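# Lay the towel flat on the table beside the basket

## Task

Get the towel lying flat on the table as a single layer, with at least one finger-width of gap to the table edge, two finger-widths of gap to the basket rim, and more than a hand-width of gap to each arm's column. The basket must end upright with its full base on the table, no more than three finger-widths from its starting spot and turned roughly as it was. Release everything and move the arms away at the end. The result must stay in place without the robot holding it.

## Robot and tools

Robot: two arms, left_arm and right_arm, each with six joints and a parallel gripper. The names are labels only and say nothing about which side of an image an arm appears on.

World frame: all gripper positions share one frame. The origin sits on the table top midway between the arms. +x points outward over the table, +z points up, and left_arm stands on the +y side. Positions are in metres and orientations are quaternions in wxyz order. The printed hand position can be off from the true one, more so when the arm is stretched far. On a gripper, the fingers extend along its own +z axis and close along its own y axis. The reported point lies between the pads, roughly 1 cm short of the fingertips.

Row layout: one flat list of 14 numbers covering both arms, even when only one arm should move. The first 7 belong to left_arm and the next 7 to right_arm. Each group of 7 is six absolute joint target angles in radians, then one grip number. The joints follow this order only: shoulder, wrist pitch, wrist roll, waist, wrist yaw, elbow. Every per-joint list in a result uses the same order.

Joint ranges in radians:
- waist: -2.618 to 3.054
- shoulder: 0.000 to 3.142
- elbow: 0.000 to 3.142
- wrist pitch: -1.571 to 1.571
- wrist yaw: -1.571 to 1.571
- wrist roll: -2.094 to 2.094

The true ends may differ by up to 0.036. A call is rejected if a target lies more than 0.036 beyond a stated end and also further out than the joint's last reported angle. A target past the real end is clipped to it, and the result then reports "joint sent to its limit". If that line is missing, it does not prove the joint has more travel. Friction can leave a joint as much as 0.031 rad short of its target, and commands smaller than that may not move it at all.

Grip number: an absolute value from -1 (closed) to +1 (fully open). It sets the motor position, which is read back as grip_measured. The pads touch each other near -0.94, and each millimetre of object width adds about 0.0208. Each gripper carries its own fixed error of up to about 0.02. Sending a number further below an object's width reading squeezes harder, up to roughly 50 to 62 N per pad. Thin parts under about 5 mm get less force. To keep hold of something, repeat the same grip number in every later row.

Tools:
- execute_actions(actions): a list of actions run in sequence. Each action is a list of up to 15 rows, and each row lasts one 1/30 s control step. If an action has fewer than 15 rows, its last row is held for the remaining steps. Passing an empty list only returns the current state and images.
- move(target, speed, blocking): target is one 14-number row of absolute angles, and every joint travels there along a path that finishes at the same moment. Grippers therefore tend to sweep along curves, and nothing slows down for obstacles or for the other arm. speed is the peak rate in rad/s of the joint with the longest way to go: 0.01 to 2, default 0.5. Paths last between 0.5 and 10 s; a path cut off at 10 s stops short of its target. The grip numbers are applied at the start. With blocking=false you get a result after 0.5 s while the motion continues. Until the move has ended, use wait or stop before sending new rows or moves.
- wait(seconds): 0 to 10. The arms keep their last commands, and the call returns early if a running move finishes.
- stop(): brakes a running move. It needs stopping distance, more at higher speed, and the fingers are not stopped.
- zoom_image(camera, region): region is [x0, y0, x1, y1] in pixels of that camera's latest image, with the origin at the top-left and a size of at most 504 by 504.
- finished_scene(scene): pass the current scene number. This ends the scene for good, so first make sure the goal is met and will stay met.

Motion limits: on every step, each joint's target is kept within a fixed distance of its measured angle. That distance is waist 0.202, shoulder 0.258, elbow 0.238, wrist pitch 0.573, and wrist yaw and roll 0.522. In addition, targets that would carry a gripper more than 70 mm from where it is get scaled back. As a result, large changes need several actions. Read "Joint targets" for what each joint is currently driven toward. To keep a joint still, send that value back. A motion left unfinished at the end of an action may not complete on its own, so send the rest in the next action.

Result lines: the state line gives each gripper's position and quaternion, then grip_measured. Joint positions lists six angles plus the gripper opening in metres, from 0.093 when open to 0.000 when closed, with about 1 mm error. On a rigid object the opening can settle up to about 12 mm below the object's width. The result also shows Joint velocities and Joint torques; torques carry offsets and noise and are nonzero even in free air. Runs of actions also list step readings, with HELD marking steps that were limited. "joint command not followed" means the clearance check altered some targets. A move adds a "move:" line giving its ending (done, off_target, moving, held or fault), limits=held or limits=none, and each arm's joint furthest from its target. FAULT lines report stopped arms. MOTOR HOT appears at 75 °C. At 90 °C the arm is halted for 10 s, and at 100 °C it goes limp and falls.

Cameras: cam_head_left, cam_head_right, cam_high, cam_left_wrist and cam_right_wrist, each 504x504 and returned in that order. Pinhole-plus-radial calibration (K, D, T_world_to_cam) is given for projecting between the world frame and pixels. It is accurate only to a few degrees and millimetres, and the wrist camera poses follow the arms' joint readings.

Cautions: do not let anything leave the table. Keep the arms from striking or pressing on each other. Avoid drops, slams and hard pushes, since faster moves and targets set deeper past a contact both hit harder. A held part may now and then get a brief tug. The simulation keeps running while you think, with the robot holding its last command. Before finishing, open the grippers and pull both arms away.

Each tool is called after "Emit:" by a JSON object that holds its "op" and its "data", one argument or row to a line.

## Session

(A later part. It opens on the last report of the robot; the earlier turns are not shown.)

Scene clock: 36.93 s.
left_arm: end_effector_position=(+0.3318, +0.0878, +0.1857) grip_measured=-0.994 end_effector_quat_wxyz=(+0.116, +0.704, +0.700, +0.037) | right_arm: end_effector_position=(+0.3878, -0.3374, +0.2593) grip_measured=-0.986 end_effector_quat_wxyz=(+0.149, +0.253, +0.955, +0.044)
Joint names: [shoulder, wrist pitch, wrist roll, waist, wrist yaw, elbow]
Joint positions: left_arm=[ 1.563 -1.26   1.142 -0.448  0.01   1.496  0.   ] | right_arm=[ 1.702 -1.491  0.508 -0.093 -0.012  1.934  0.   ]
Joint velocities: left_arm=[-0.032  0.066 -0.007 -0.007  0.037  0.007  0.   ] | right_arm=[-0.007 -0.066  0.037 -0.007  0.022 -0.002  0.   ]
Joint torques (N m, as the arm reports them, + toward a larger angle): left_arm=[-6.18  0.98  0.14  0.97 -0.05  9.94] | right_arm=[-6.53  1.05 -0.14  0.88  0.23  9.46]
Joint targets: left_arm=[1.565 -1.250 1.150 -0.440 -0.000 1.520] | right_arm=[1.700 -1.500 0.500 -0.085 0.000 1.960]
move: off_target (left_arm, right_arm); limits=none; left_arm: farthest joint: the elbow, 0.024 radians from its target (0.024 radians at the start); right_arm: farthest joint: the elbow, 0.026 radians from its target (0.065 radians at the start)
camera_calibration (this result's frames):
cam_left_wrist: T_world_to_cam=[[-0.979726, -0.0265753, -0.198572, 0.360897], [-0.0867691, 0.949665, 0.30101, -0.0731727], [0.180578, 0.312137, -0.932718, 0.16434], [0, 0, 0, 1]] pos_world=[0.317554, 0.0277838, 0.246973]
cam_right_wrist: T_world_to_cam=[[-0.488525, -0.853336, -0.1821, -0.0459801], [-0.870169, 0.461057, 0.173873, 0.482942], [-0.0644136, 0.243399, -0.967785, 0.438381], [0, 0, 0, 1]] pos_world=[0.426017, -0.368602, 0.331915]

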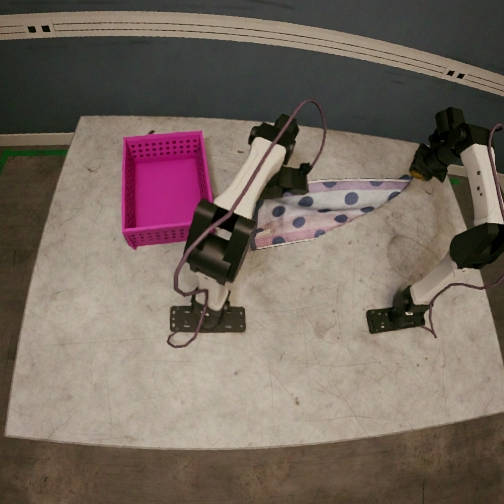

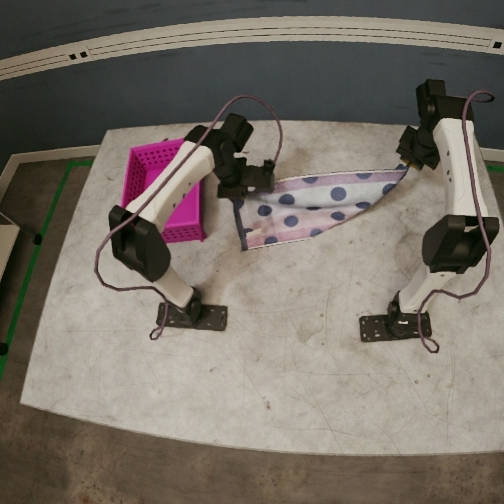

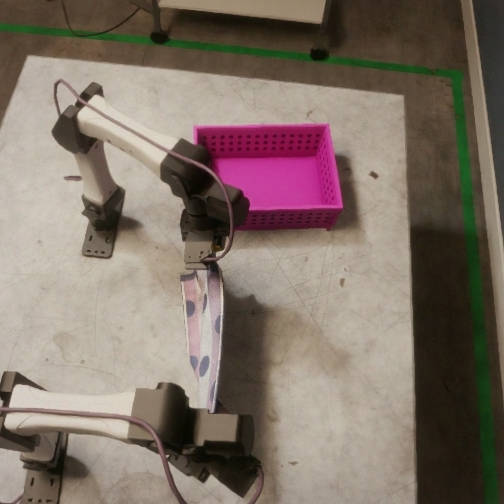

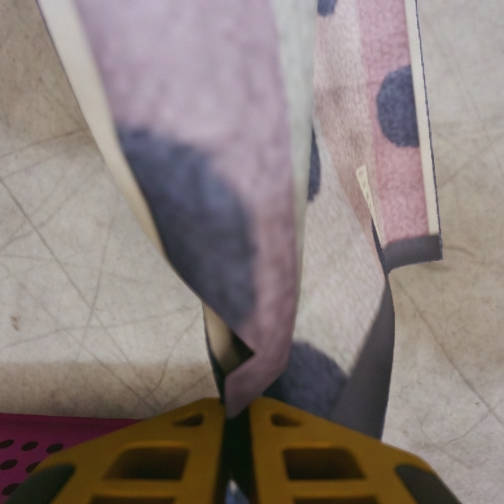

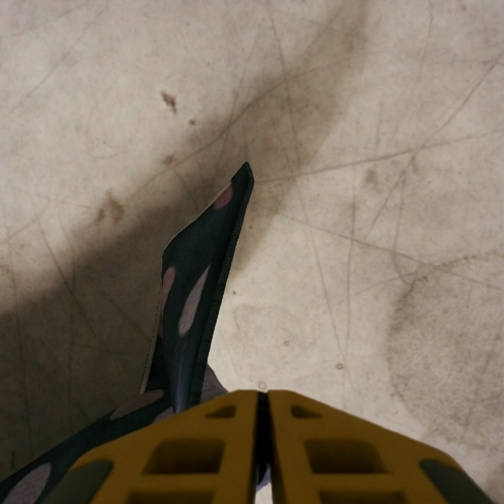

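Emit:
{"op": "move", "data": {
  "target": [1.5,-1.0,1.25,-0.36,0,1.6,-1,1.7,-1.45,2.05,-0.11,0,1.96,-1],
  "speed": 1
}}

Emit:
{"op": "move", "data": {
  "target": [1.88,-0.69,1.3,-0.265,0,1.875,-1,1.86,-0.71,2.05,-0.105,0,1.83,-1],
  "speed": 0.7
}}

Emit:
{"op": "move", "data": {
  "target": [1.72,-0.96,1.22,-0.36,0,1.495,-1,1.65,-0.97,2.05,-0.13,0,1.425,-1],
  "speed": 0.9
}}

Scene clock: 41.13 s.
left_arm: end_effector_position=(+0.3989, +0.0905, +0.2533) grip_measured=-0.994 end_effector_quat_wxyz=(+0.274, +0.684, +0.664, +0.126) | right_arm: end_effector_position=(+0.3952, -0.3399, +0.2619) grip_measured=-0.986 end_effector_quat_wxyz=(+0.086, +0.844, +0.508, +0.148)
Joint names: [shoulder, wrist pitch, wrist roll, waist, wrist yaw, elbow]
Joint positions: left_arm=[ 1.515 -1.018  1.243 -0.369  0.009  1.575  0.   ] | right_arm=[ 1.702 -1.459  2.042 -0.099 -0.012  1.934  0.   ]
Joint velocities: left_arm=[ 0.002 -0.022 -0.022  0.002  0.022 -0.012  0.   ] | right_arm=[-0.002 -0.051  0.037  0.002 -0.037  0.017  0.   ]
Joint torques (N m, as the arm reports them, + toward a larger angle): left_arm=[-7.27  1.78  0.11  1.17 -0.03 10.39] | right_arm=[-6.52  1.19  0.07 -0.67  0.26  9.41]
Joint targets: left_arm=[1.500 -1.000 1.250 -0.360 -0.000 1.600] | right_arm=[1.700 -1.450 2.050 -0.110 -0.000 1.960]
move: off_target (left_arm, right_arm); limits=none; left_arm: farthest joint: the elbow, 0.025 radians from its target (0.104 radians at the start); right_arm: farthest joint: the elbow, 0.026 radians from its target (0.026 radians at the start)
camera_calibration (this result's frames):
cam_left_wrist: T_world_to_cam=[[-0.849294, -0.0517004, -0.525382, 0.47313], [-0.156801, 0.974986, 0.157529, -0.0282991], [0.504096, 0.216169, -0.836157, 0.0696454], [0, 0, 0, 1]] pos_world=[0.362281, 0.036997, 0.311266]
cam_right_wrist: T_world_to_cam=[[-0.81322, 0.494633, -0.306612, 0.575074], [0.268354, 0.786232, 0.556619, 0.0504351], [0.516391, 0.370374, -0.772117, 0.204292], [0, 0, 0, 1]] pos_world=[0.348633, -0.399768, 0.305988]

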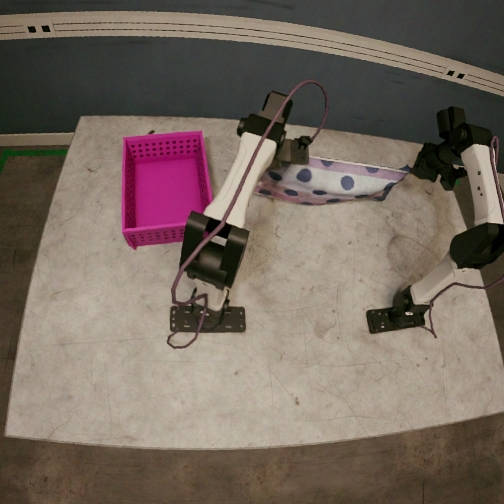

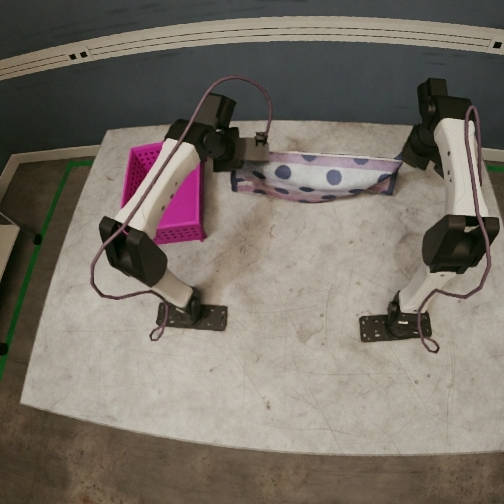

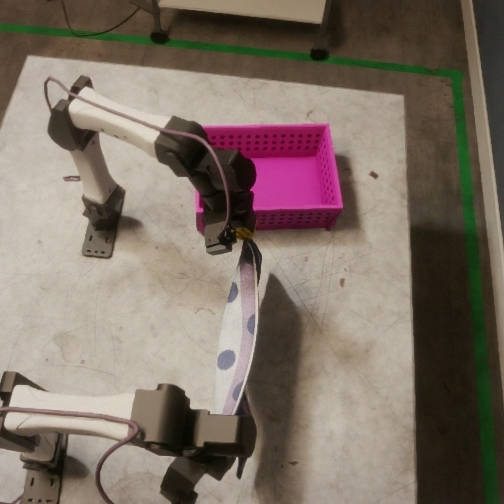

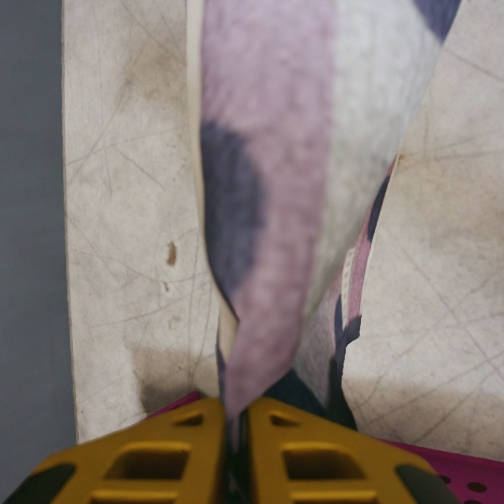

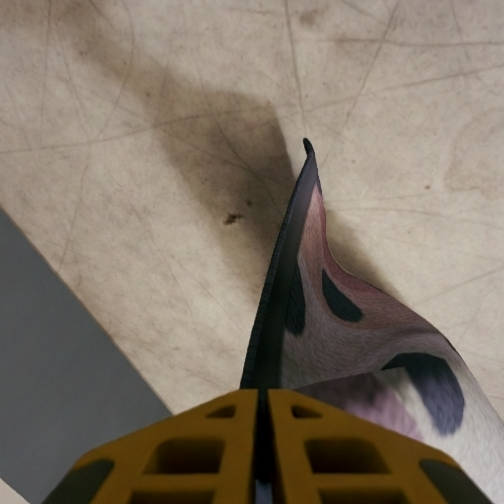

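Scene clock: 43.00 s.
left_arm: end_effector_position=(+0.5440, +0.0905, +0.2582) grip_measured=-0.994 end_effector_quat_wxyz=(+0.356, +0.641, +0.651, +0.198) | right_arm: end_effector_position=(+0.5543, -0.3428, +0.2721) grip_measured=-0.986 end_effector_quat_wxyz=(+0.217, +0.778, +0.470, +0.357)
Joint names: [shoulder, wrist pitch, wrist roll, waist, wrist yaw, elbow]
Joint positions: left_arm=[ 1.869 -0.71   1.293 -0.273  0.009  1.846  0.   ] | right_arm=[ 1.847 -0.721  2.043 -0.099 -0.012  1.858  0.   ]
Joint velocities: left_arm=[-0.007 -0.066  0.007  0.002  0.022 -0.012  0.   ] | right_arm=[-0.002 -0.022 -0.007 -0.007  0.095 -0.002  0.   ]
Joint torques (N m, as the arm reports them, + toward a larger angle): left_arm=[-9.26  2.07  0.08  0.96 -0.05 11.27] | right_arm=[-7.95  2.07  0.01 -0.24  0.23  6.57]
Joint targets: left_arm=[1.880 -0.690 1.300 -0.265 0.000 1.875] | right_arm=[1.860 -0.710 2.050 -0.105 -0.000 1.830]
move: off_target (left_arm, right_arm); limits=none; left_arm: farthest joint: the elbow, 0.029 radians from its target (0.300 radians at the start); right_arm: farthest joint: the elbow, 0.028 radians from its target (0.104 radians at the start)
camera_calibration (this result's frames):
cam_left_wrist: T_world_to_cam=[[-0.705489, -0.119652, -0.698548, 0.571598], [-0.240217, 0.967672, 0.0768547, 0.0605964], [0.666769, 0.222023, -0.711424, -0.120604], [0, 0, 0, 1]] pos_world=[0.498227, 0.036532, 0.308831]
cam_right_wrist: T_world_to_cam=[[-0.554464, 0.490222, -0.672497, 0.663715], [-0.0394089, 0.791715, 0.609619, 0.162367], [0.831274, 0.364514, -0.419658, -0.141365], [0, 0, 0, 1]] pos_world=[0.491918, -0.402386, 0.288039]

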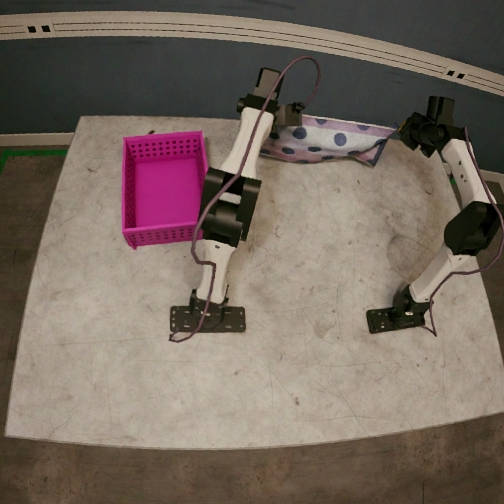

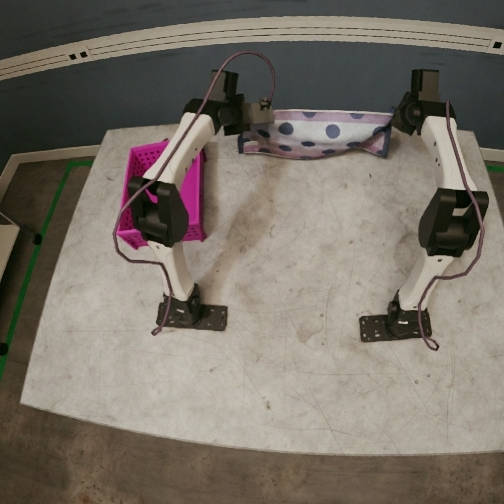

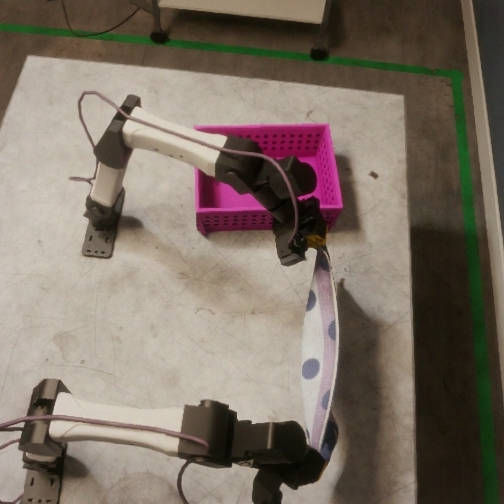

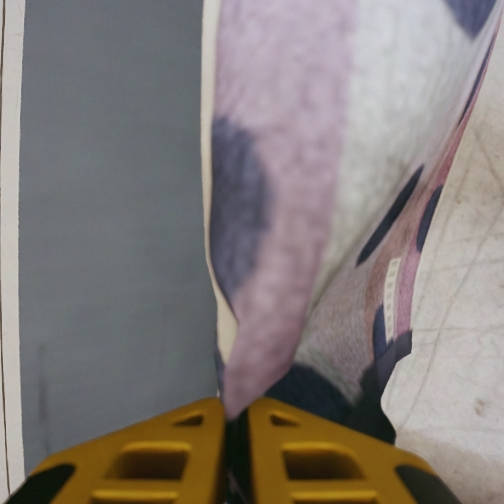

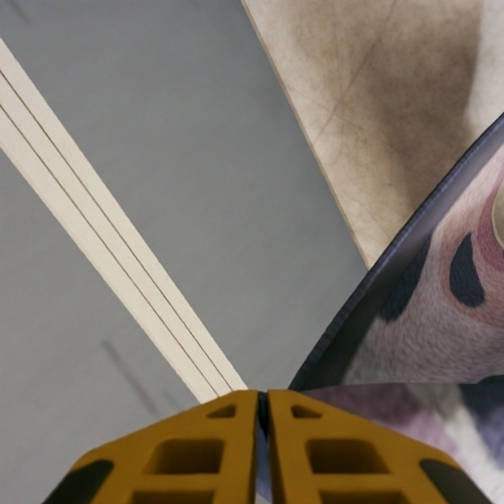

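Scene clock: 44.13 s.
left_arm: end_effector_position=(+0.4267, +0.0868, +0.1584) grip_measured=-0.994 end_effector_quat_wxyz=(+0.188, +0.691, +0.692, +0.085) | right_arm: end_effector_position=(+0.4247, -0.3488, +0.1608) grip_measured=-0.986 end_effector_quat_wxyz=(+0.103, +0.845, +0.496, +0.171)
Joint names: [shoulder, wrist pitch, wrist roll, waist, wrist yaw, elbow]
Joint positions: left_arm=[ 1.734 -0.94   1.228 -0.355  0.009  1.519  0.   ] | right_arm=[ 1.661 -0.958  2.043 -0.121 -0.012  1.45   0.   ]
Joint velocities: left_arm=[-0.022  0.037  0.037 -0.002 -0.095  0.012  0.   ] | right_arm=[-0.002  0.007 -0.051  0.017 -0.007  0.007  0.   ]
Joint torques (N m, as the arm reports them, + toward a larger angle): left_arm=[-9.28  1.   -0.1  -0.24 -0.03  6.3 ] | right_arm=[-7.54  1.1   0.04 -0.55  0.25  6.28]
Joint targets: left_arm=[1.720 -0.960 1.220 -0.360 0.000 1.495] | right_arm=[1.650 -0.970 2.050 -0.130 -0.000 1.425]
move: off_target (left_arm, right_arm); limits=none; left_arm: farthest joint: the elbow, 0.024 radians from its target (0.351 radians at the start); right_arm: farthest joint: the elbow, 0.025 radians from its target (0.433 radians at the start)
camera_calibration (this result's frames):
cam_left_wrist: T_world_to_cam=[[-0.93133, -0.0494543, -0.360803, 0.455459], [-0.145606, 0.958669, 0.244445, -0.0224698], [0.333802, 0.280194, -0.900037, 0.0543196], [0, 0, 0, 1]] pos_world=[0.402779, 0.0288454, 0.218713]
cam_right_wrist: T_world_to_cam=[[-0.783108, 0.511792, -0.353285, 0.573192], [0.253193, 0.781261, 0.570547, 0.10821], [0.56801, 0.35735, -0.741394, 0.0829263], [0, 0, 0, 1]] pos_world=[0.37437, -0.407529, 0.202243]

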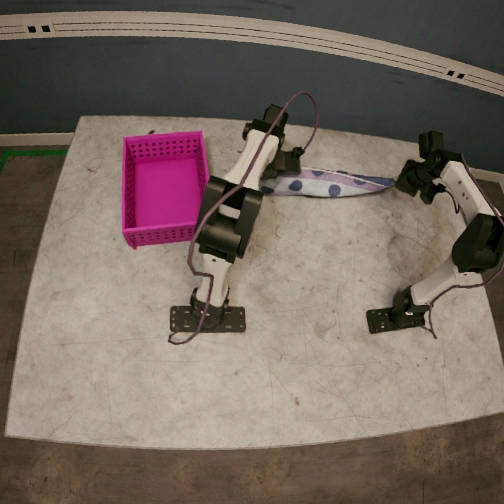

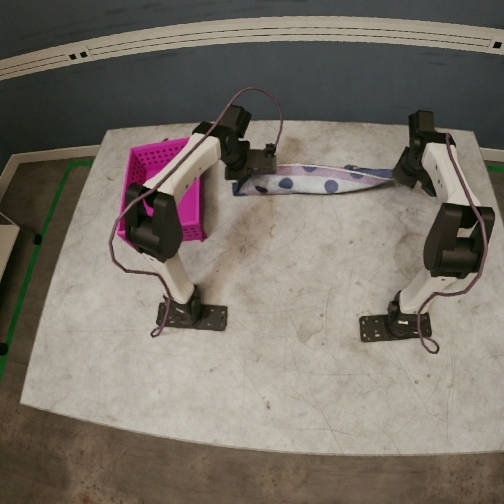

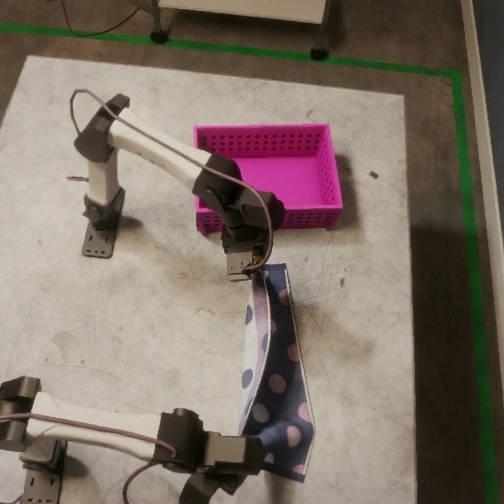

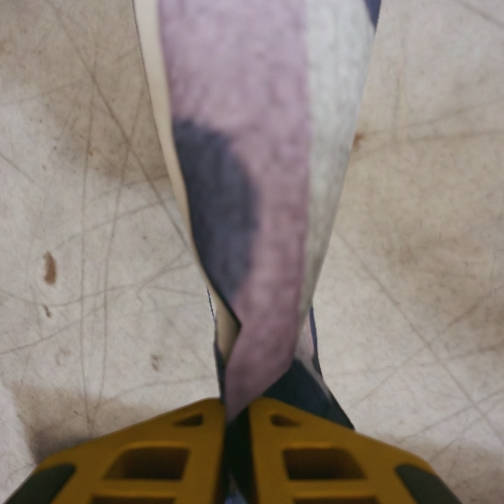

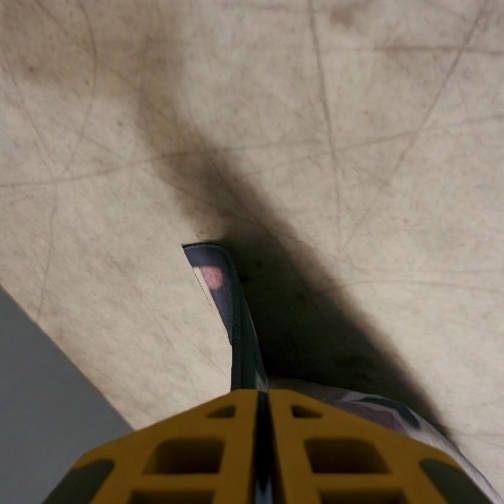

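Emit:
{"op": "move", "data": {
  "target": [1.16,-0.37,1.05,-0.54,0,0.515,-1,1.425,-0.8,2.05,-0.19,0,0.74,-1]
}}

Emit:
{"op": "move", "data": {
  "target": [1.16,-0.37,1.05,-0.54,0,0.515,0.6,1.425,-0.8,2.05,-0.19,0,0.74,-1]
}}

Scene clock: 47.20 s.
left_arm: end_effector_position=(+0.2796, +0.0866, +0.0543) grip_measured=-0.994 end_effector_quat_wxyz=(+0.265, +0.682, +0.678, +0.069) | right_arm: end_effector_position=(+0.2699, -0.3565, +0.0286) grip_measured=-0.986 end_effector_quat_wxyz=(+0.021, +0.877, +0.479, +0.041)
Joint names: [shoulder, wrist pitch, wrist roll, waist, wrist yaw, elbow]
Joint positions: left_arm=[ 1.176 -0.382  1.058 -0.532  0.009  0.542  0.   ] | right_arm=[ 1.439 -0.809  2.044 -0.179 -0.012  0.768  0.   ]
Joint velocities: left_arm=[-0.022  0.007  0.037  0.002 -0.022 -0.012  0.   ] | right_arm=[ 0.012 -0.037 -0.037 -0.027 -0.066 -0.002  0.   ]
Joint torques (N m, as the arm reports them, + toward a larger angle): left_arm=[-4.16  1.65 -0.07 -0.43 -0.02  5.95] | right_arm=[-4.77  0.64  0.05 -0.63  0.26  4.85]
Joint targets: left_arm=[1.160 -0.370 1.050 -0.540 0.000 0.515] | right_arm=[1.425 -0.800 2.050 -0.190 0.000 0.740]
move: off_target (left_arm, right_arm); limits=none; left_arm: farthest joint: the elbow, 0.027 radians from its target (1.004 radians at the start); right_arm: farthest joint: the elbow, 0.028 radians from its target (0.710 radians at the start)
camera_calibration (this result's frames):
cam_left_wrist: T_world_to_cam=[[-0.896431, -0.0771795, -0.436411, 0.277584], [-0.136286, 0.985009, 0.105747, -0.0155846], [0.421707, 0.154271, -0.893512, -0.00422926], [0, 0, 0, 1]] pos_world=[0.248494, 0.0374272, 0.11901]
cam_right_wrist: T_world_to_cam=[[-0.820496, 0.564355, -0.0910469, 0.430552], [0.462121, 0.748571, 0.475484, 0.163599], [0.336497, 0.348058, -0.875, 0.138559], [0, 0, 0, 1]] pos_world=[0.231039, -0.413677, 0.0826512]

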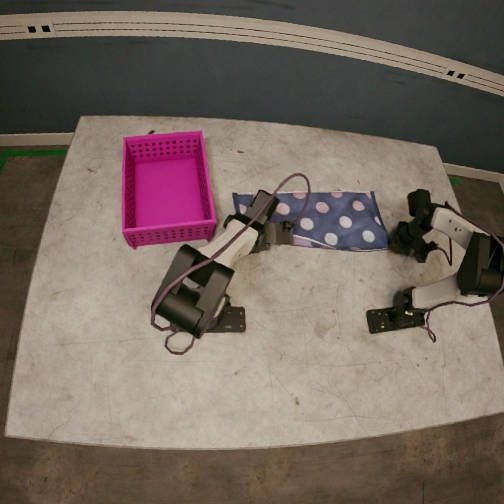

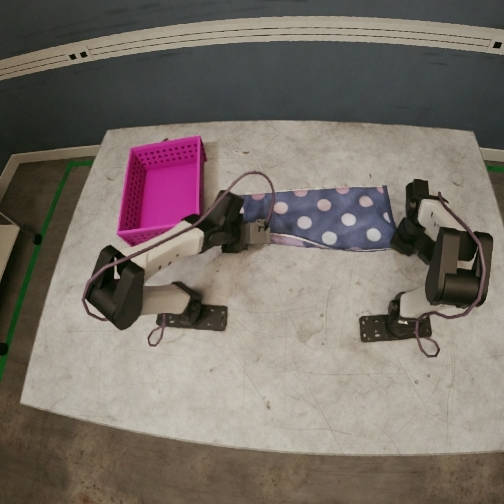

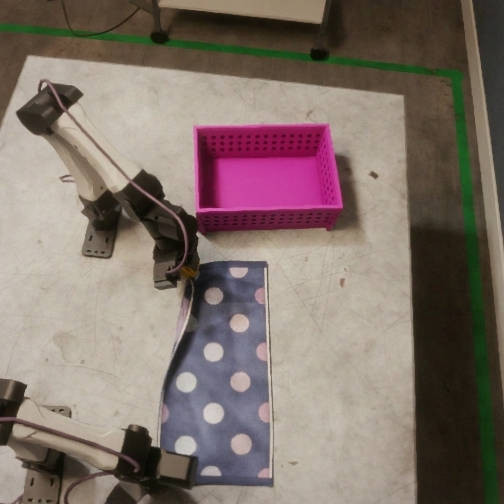

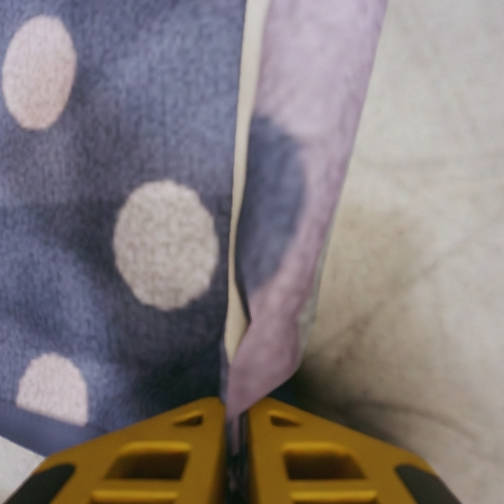

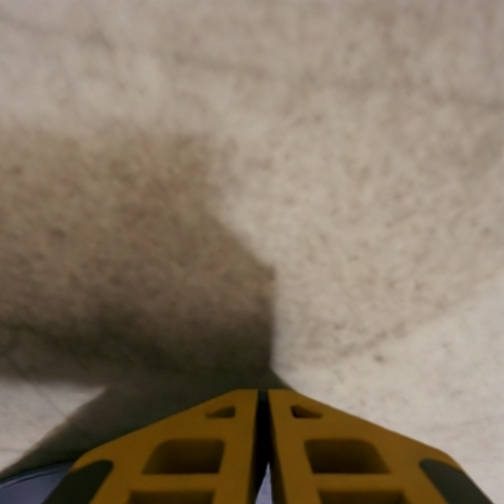

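Scene clock: 47.90 s.
left_arm: end_effector_position=(+0.2796, +0.0867, +0.0543) grip_measured=+0.599 end_effector_quat_wxyz=(+0.265, +0.682, +0.678, +0.069) | right_arm: end_effector_position=(+0.2701, -0.3565, +0.0286) grip_measured=-0.986 end_effector_quat_wxyz=(+0.021, +0.877, +0.479, +0.041)
Joint names: [shoulder, wrist pitch, wrist roll, waist, wrist yaw, elbow]
Joint positions: left_arm=[ 1.176 -0.382  1.058 -0.532  0.008  0.542  0.074] | right_arm=[ 1.439 -0.808  2.044 -0.179 -0.012  0.768  0.   ]
Joint velocities: left_arm=[-0.017 -0.022  0.022 -0.037  0.022 -0.012 -0.   ] | right_arm=[-0.017 -0.066 -0.007 -0.017 -0.11  -0.007  0.   ]
Joint torques (N m, as the arm reports them, + toward a larger angle): left_arm=[-4.14  1.62 -0.02 -0.33 -0.02  5.95] | right_arm=[-4.77  0.67  0.04 -0.63  0.26  4.86]
Joint targets: left_arm=[1.160 -0.370 1.050 -0.540 0.000 0.515] | right_arm=[1.425 -0.800 2.050 -0.190 -0.000 0.740]
move: off_target (left_arm, right_arm); limits=none; left_arm: farthest joint: the elbow, 0.027 radians from its target (0.027 radians at the start); right_arm: farthest joint: the elbow, 0.028 radians from its target (0.028 radians at the start)
camera_calibration (this result's frames):
cam_left_wrist: T_world_to_cam=[[-0.89626, -0.0772934, -0.436741, 0.277629], [-0.136716, 0.984895, 0.106258, -0.0155832], [0.421931, 0.154945, -0.893289, -0.00440742], [0, 0, 0, 1]] pos_world=[0.248557, 0.0374896, 0.118971]
cam_right_wrist: T_world_to_cam=[[-0.820427, 0.564348, -0.0917122, 0.430712], [0.46176, 0.748607, 0.475778, 0.163622], [0.337161, 0.347992, -0.874771, 0.13831], [0, 0, 0, 1]] pos_world=[0.231181, -0.413691, 0.082643]

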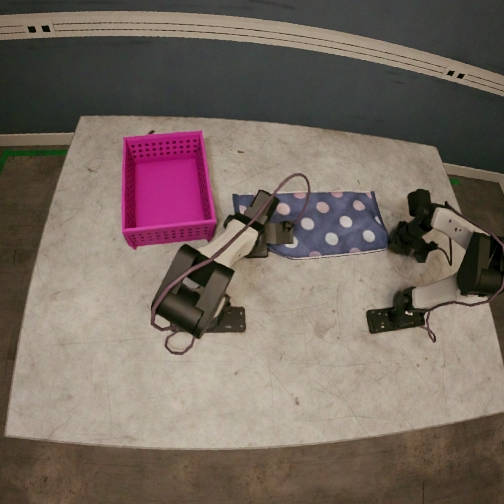

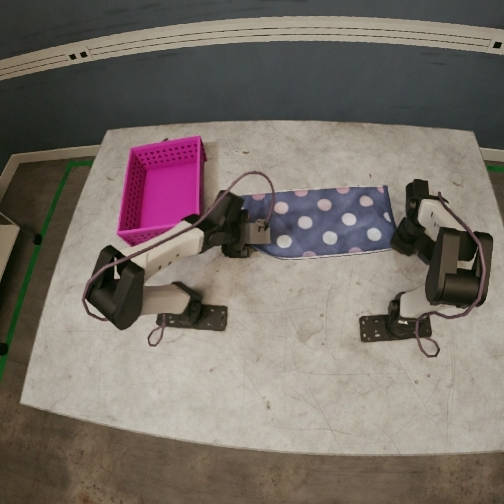

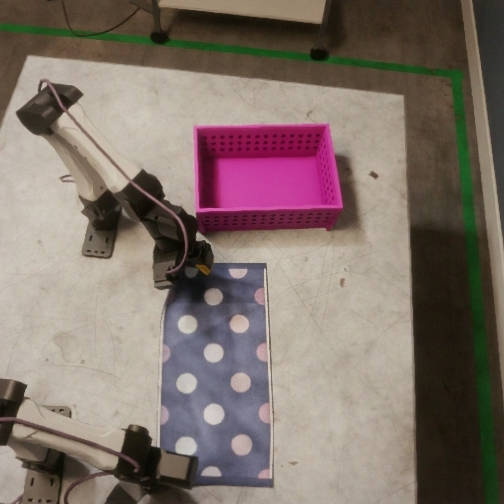

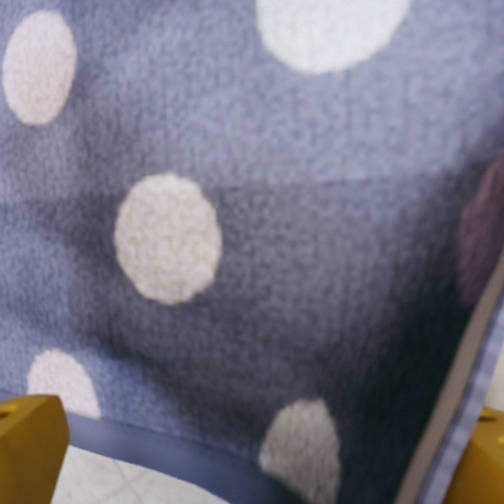

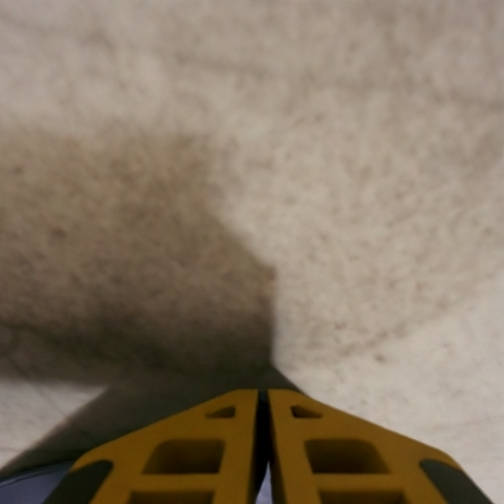

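It opened. Withdraw the left finger backward while the right drags the towel slightly away from the basket.

Emit:
{"op": "move", "data": {
  "target": [1.0,-0.75,1.05,-0.62,0,0.515,1,1.425,-0.8,2.05,-0.3,0,0.73,-1],
  "speed": 0.35
}}

Emit:
{"op": "move", "data": {
  "target": [0.85,-1.0,1.05,-0.8,0,0.6,1,1.4,-0.85,2.05,-0.32,0,0.73,0.2],
  "speed": 0.4
}}

Emit:
{"op": "move", "data": {
  "target": [0.6,-1.4,1.05,-1.6,0,0.9,0.3,0.6,-1.4,1.57,-1.3,0,0.9,0.3],
  "speed": 1
}}

Scene clock: 50.00 s.
left_arm: end_effector_position=(+0.2136, +0.1049, +0.0533) grip_measured=+0.990 end_effector_quat_wxyz=(+0.179, +0.724, +0.665, +0.038) | right_arm: end_effector_position=(+0.2664, -0.3826, +0.0286) grip_measured=-0.986 end_effector_quat_wxyz=(+0.024, +0.902, +0.429, +0.040)
Joint names: [shoulder, wrist pitch, wrist roll, waist, wrist yaw, elbow]
Joint positions: left_arm=[ 1.015 -0.729  1.057 -0.611  0.008  0.542  0.093] | right_arm=[ 1.439 -0.807  2.044 -0.29  -0.012  0.768  0.   ]
Joint velocities: left_arm=[ 0.002  0.081  0.022  0.002  0.007 -0.022  0.001] | right_arm=[ 0.002 -0.022  0.051 -0.012  0.037 -0.002  0.   ]
Joint torques (N m, as the arm reports them, + toward a larger angle): left_arm=[-2.63  0.92 -0.02 -0.45 -0.02  5.96] | right_arm=[-4.75  0.66  0.04 -0.55  0.26  4.06]
Joint targets: left_arm=[1.000 -0.750 1.050 -0.620 -0.000 0.515] | right_arm=[1.425 -0.800 2.050 -0.300 0.000 0.730]
move: off_target (left_arm, right_arm); limits=none; left_arm: farthest joint: the elbow, 0.027 radians from its target (0.027 radians at the start); right_arm: farthest joint: the elbow, 0.038 radians from its target (0.038 radians at the start)
camera_calibration (this result's frames):
cam_left_wrist: T_world_to_cam=[[-0.955947, 0.0314698, -0.291846, 0.213072], [-0.0340991, 0.9756, 0.216891, -0.0693036], [0.291551, 0.217288, -0.931549, 0.0430964], [0, 0, 0, 1]] pos_world=[0.188757, 0.051543, 0.117362]
cam_right_wrist: T_world_to_cam=[[-0.752789, 0.651748, -0.0923774, 0.457859], [0.541494, 0.69292, 0.476073, 0.142228], [0.37429, 0.30836, -0.874541, 0.123551], [0, 0, 0, 1]] pos_world=[0.221411, -0.43506, 0.0826348]

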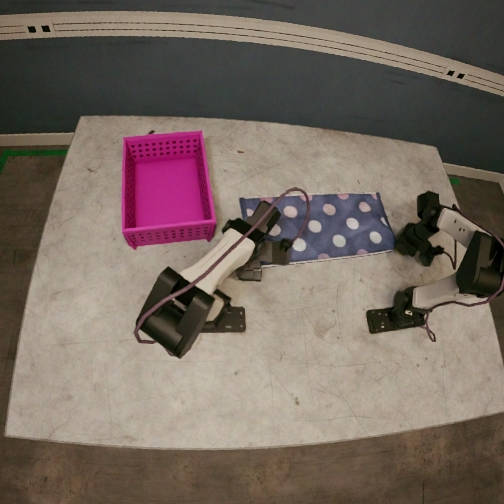

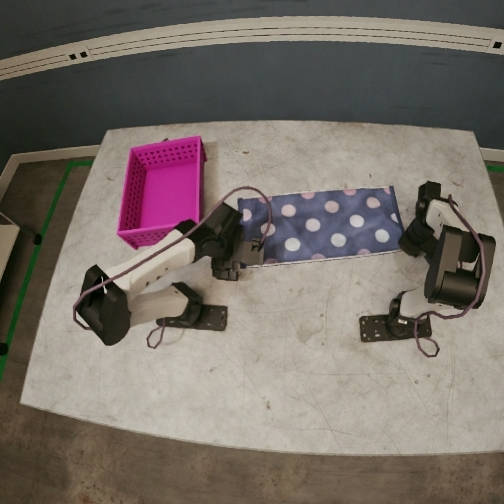

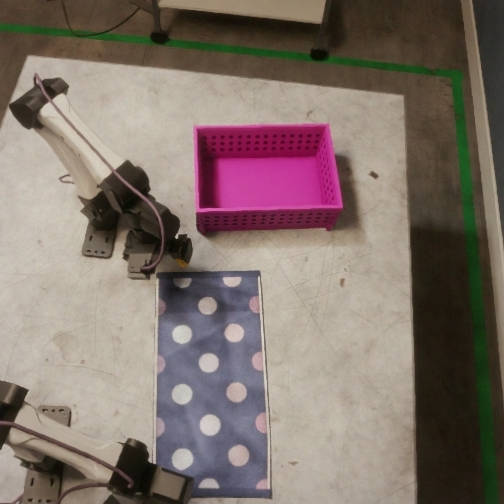

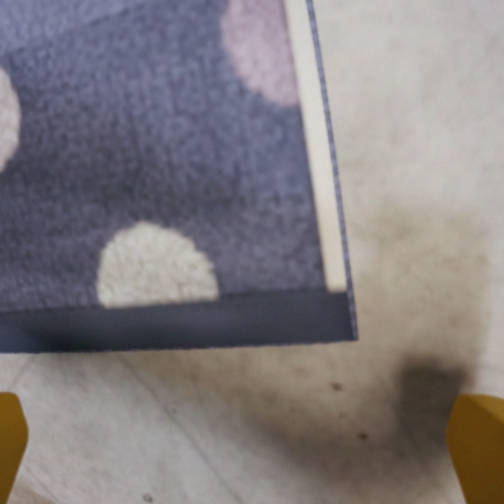

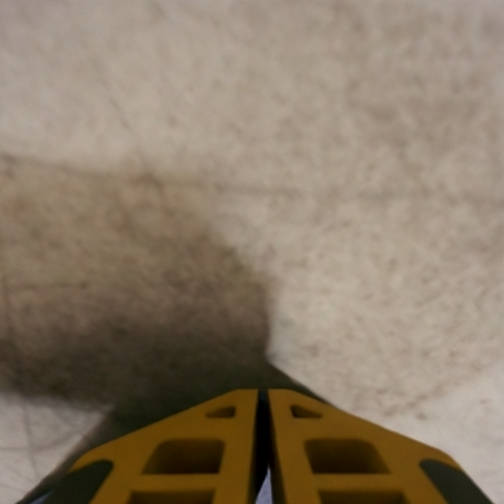

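Scene clock: 51.37 s.
left_arm: end_effector_position=(+0.1606, +0.1038, +0.0711) grip_measured=+0.990 end_effector_quat_wxyz=(+0.150, +0.785, +0.601, +0.018) | right_arm: end_effector_position=(+0.2603, -0.3860, +0.0336) grip_measured=+0.199 end_effector_quat_wxyz=(+0.023, +0.906, +0.421, +0.038)
Joint names: [shoulder, wrist pitch, wrist roll, waist, wrist yaw, elbow]
Joint positions: left_arm=[ 0.865 -0.98   1.057 -0.791  0.006  0.577  0.093] | right_arm=[ 1.413 -0.838  2.044 -0.31  -0.011  0.768  0.055]
Joint velocities: left_arm=[ 0.007 -0.051 -0.037 -0.027  0.066 -0.022 -0.   ] | right_arm=[ 0.002 -0.037 -0.066  0.002 -0.007 -0.012  0.001]
Joint torques (N m, as the arm reports them, + toward a larger angle): left_arm=[-1.5   0.82 -0.03 -0.48  0.   10.07] | right_arm=[-4.49  0.47  0.04 -0.56  0.26  4.11]
Joint targets: left_arm=[0.850 -1.000 1.050 -0.800 -0.000 0.600] | right_arm=[1.400 -0.850 2.050 -0.320 0.000 0.730]
move: off_target (left_arm, right_arm); limits=none; left_arm: farthest joint: the elbow, 0.023 radians from its target (0.058 radians at the start); right_arm: farthest joint: the elbow, 0.038 radians from its target (0.038 radians at the start)
camera_calibration (this result's frames):
cam_left_wrist: T_world_to_cam=[[-0.946896, 0.213919, -0.240056, 0.143514], [0.151127, 0.955067, 0.254965, -0.10422], [0.283812, 0.205146, -0.936678, 0.0781917], [0, 0, 0, 1]] pos_world=[0.129452, 0.0527956, 0.134264]
cam_right_wrist: T_world_to_cam=[[-0.740101, 0.666638, -0.0885681, 0.458257], [0.557315, 0.681705, 0.474002, 0.137215], [0.376365, 0.301449, -0.876058, 0.128103], [0, 0, 0, 1]] pos_world=[0.214472, -0.437648, 0.0877725]

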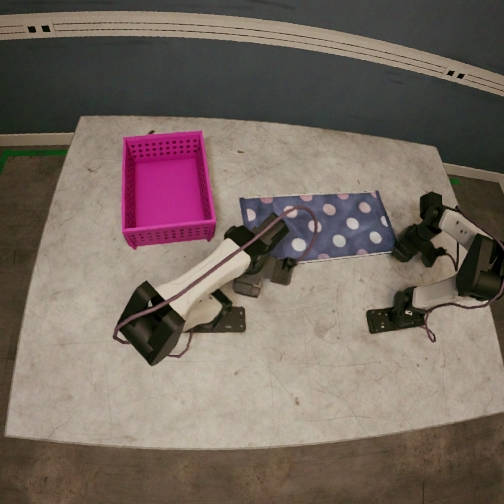

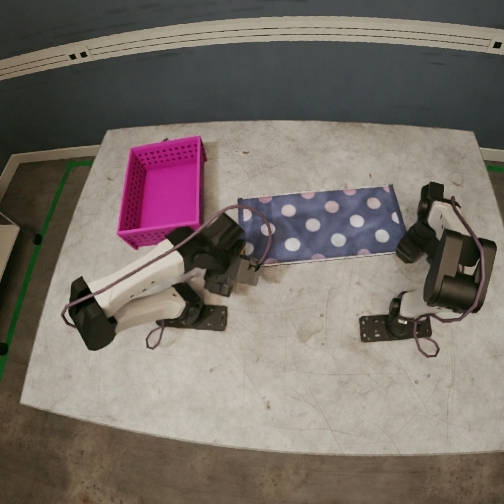

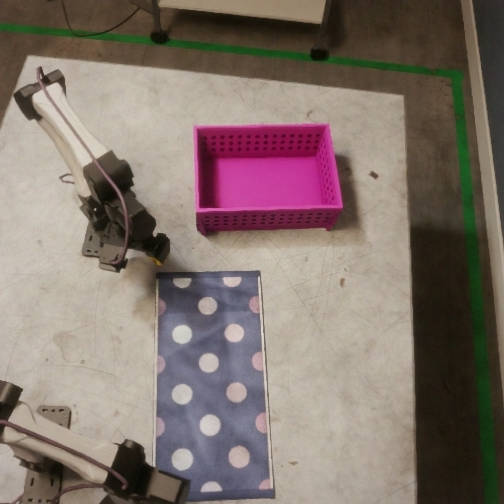

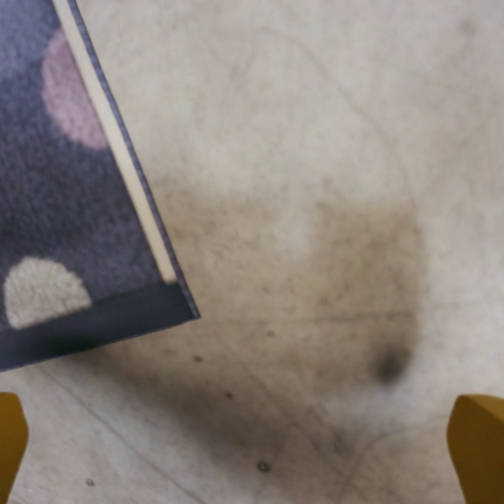

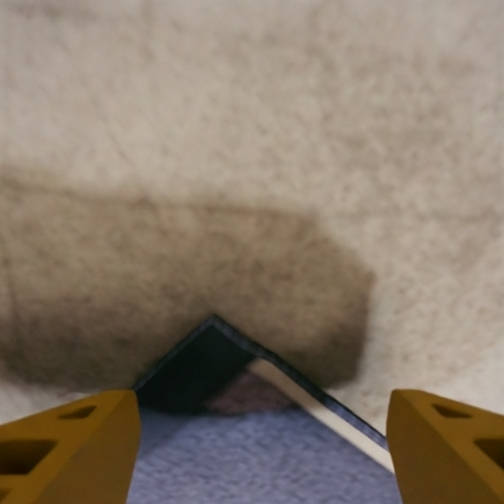

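Scene clock: 53.20 s.
left_arm: end_effector_position=(+0.0367, +0.0940, +0.1698) grip_measured=+0.302 end_effector_quat_wxyz=(+0.218, +0.943, +0.245, -0.059) | right_arm: end_effector_position=(+0.0807, -0.4570, +0.1702) grip_measured=+0.299 end_effector_quat_wxyz=(+0.222, +0.959, +0.172, +0.042)
Joint names: [shoulder, wrist pitch, wrist roll, waist, wrist yaw, elbow]
Joint positions: left_arm=[ 0.614 -1.379  1.057 -1.591  0.003  0.878  0.06 ] | right_arm=[ 0.61  -1.385  1.577 -1.29  -0.002  0.88   0.06 ]
Joint velocities: left_arm=[-0.012 -0.007 -0.007 -0.012  0.022 -0.007  0.   ] | right_arm=[-0.012  0.11  -0.051  0.007  0.022 -0.002  0.   ]
Joint torques (N m, as the arm reports them, + toward a larger angle): left_arm=[ 0.76  1.11 -0.05 -0.49  0.06  9.23] | right_arm=[ 1.27  1.19 -0.11 -0.58  0.15  9.1 ]
Joint targets: left_arm=[0.600 -1.400 1.050 -1.600 0.000 0.900] | right_arm=[0.600 -1.400 1.570 -1.300 -0.000 0.900]
move: off_target (left_arm); limits=none; left_arm: farthest joint: the elbow, 0.022 radians from its target (0.323 radians at the start); right_arm: farthest joint: the elbow, 0.020 radians from its target (0.132 radians at the start)
camera_calibration (this result's frames):
cam_left_wrist: T_world_to_cam=[[-0.506912, 0.781251, -0.364263, 0.00357674], [0.788967, 0.590729, 0.169027, -0.0758436], [0.347233, -0.20171, -0.915829, 0.240264], [0, 0, 0, 1]] pos_world=[-0.0217763, 0.0904723, 0.234163]
cam_right_wrist: T_world_to_cam=[[-0.281947, 0.845053, -0.454303, 0.491532], [0.784377, 0.475705, 0.398068, 0.121378], [0.552503, -0.244111, -0.796963, 0.059836], [0, 0, 0, 1]] pos_world=[0.0103209, -0.458504, 0.222675]

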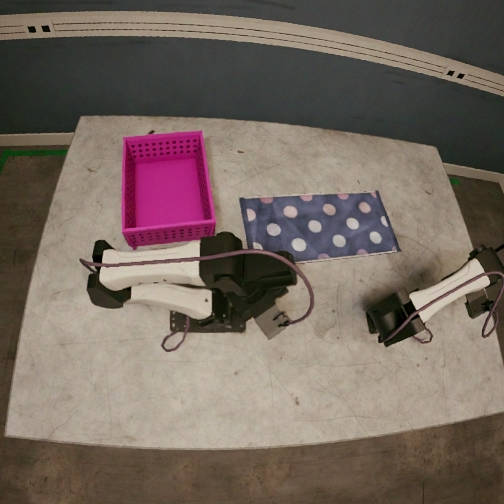

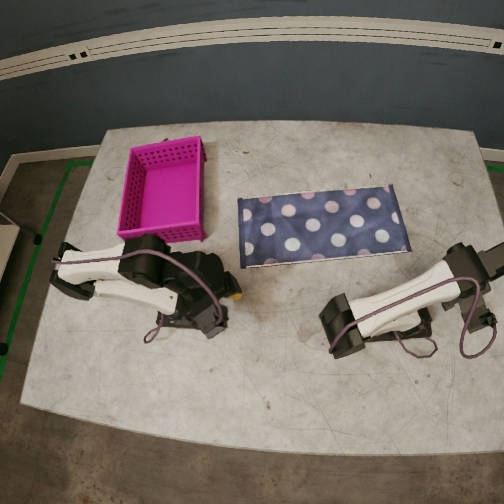

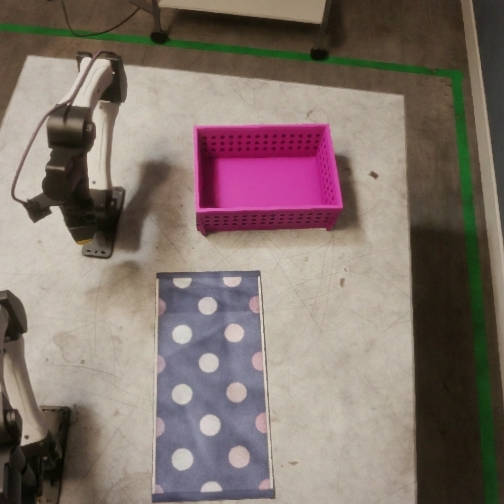

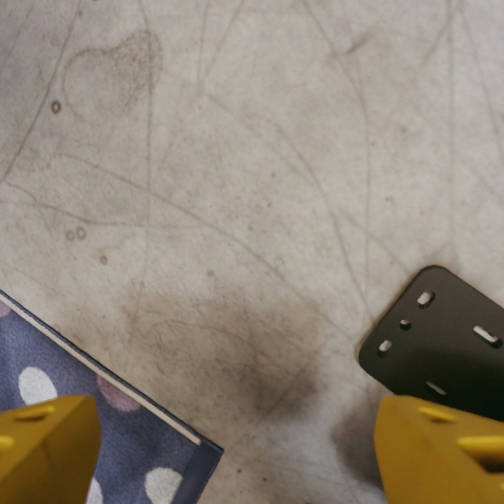

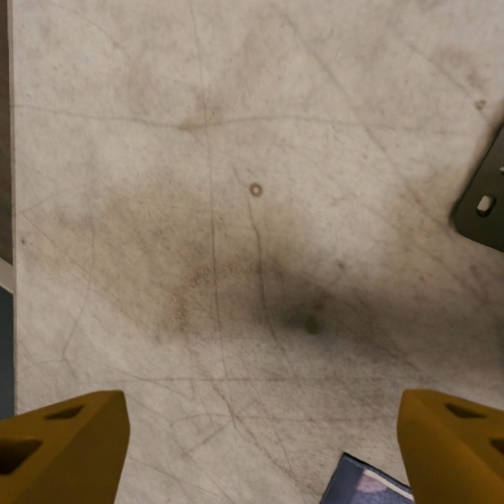

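Emit:
{"op": "finished_scene", "data": {
  "scene": 2
}}

The scene is finished: the task was done.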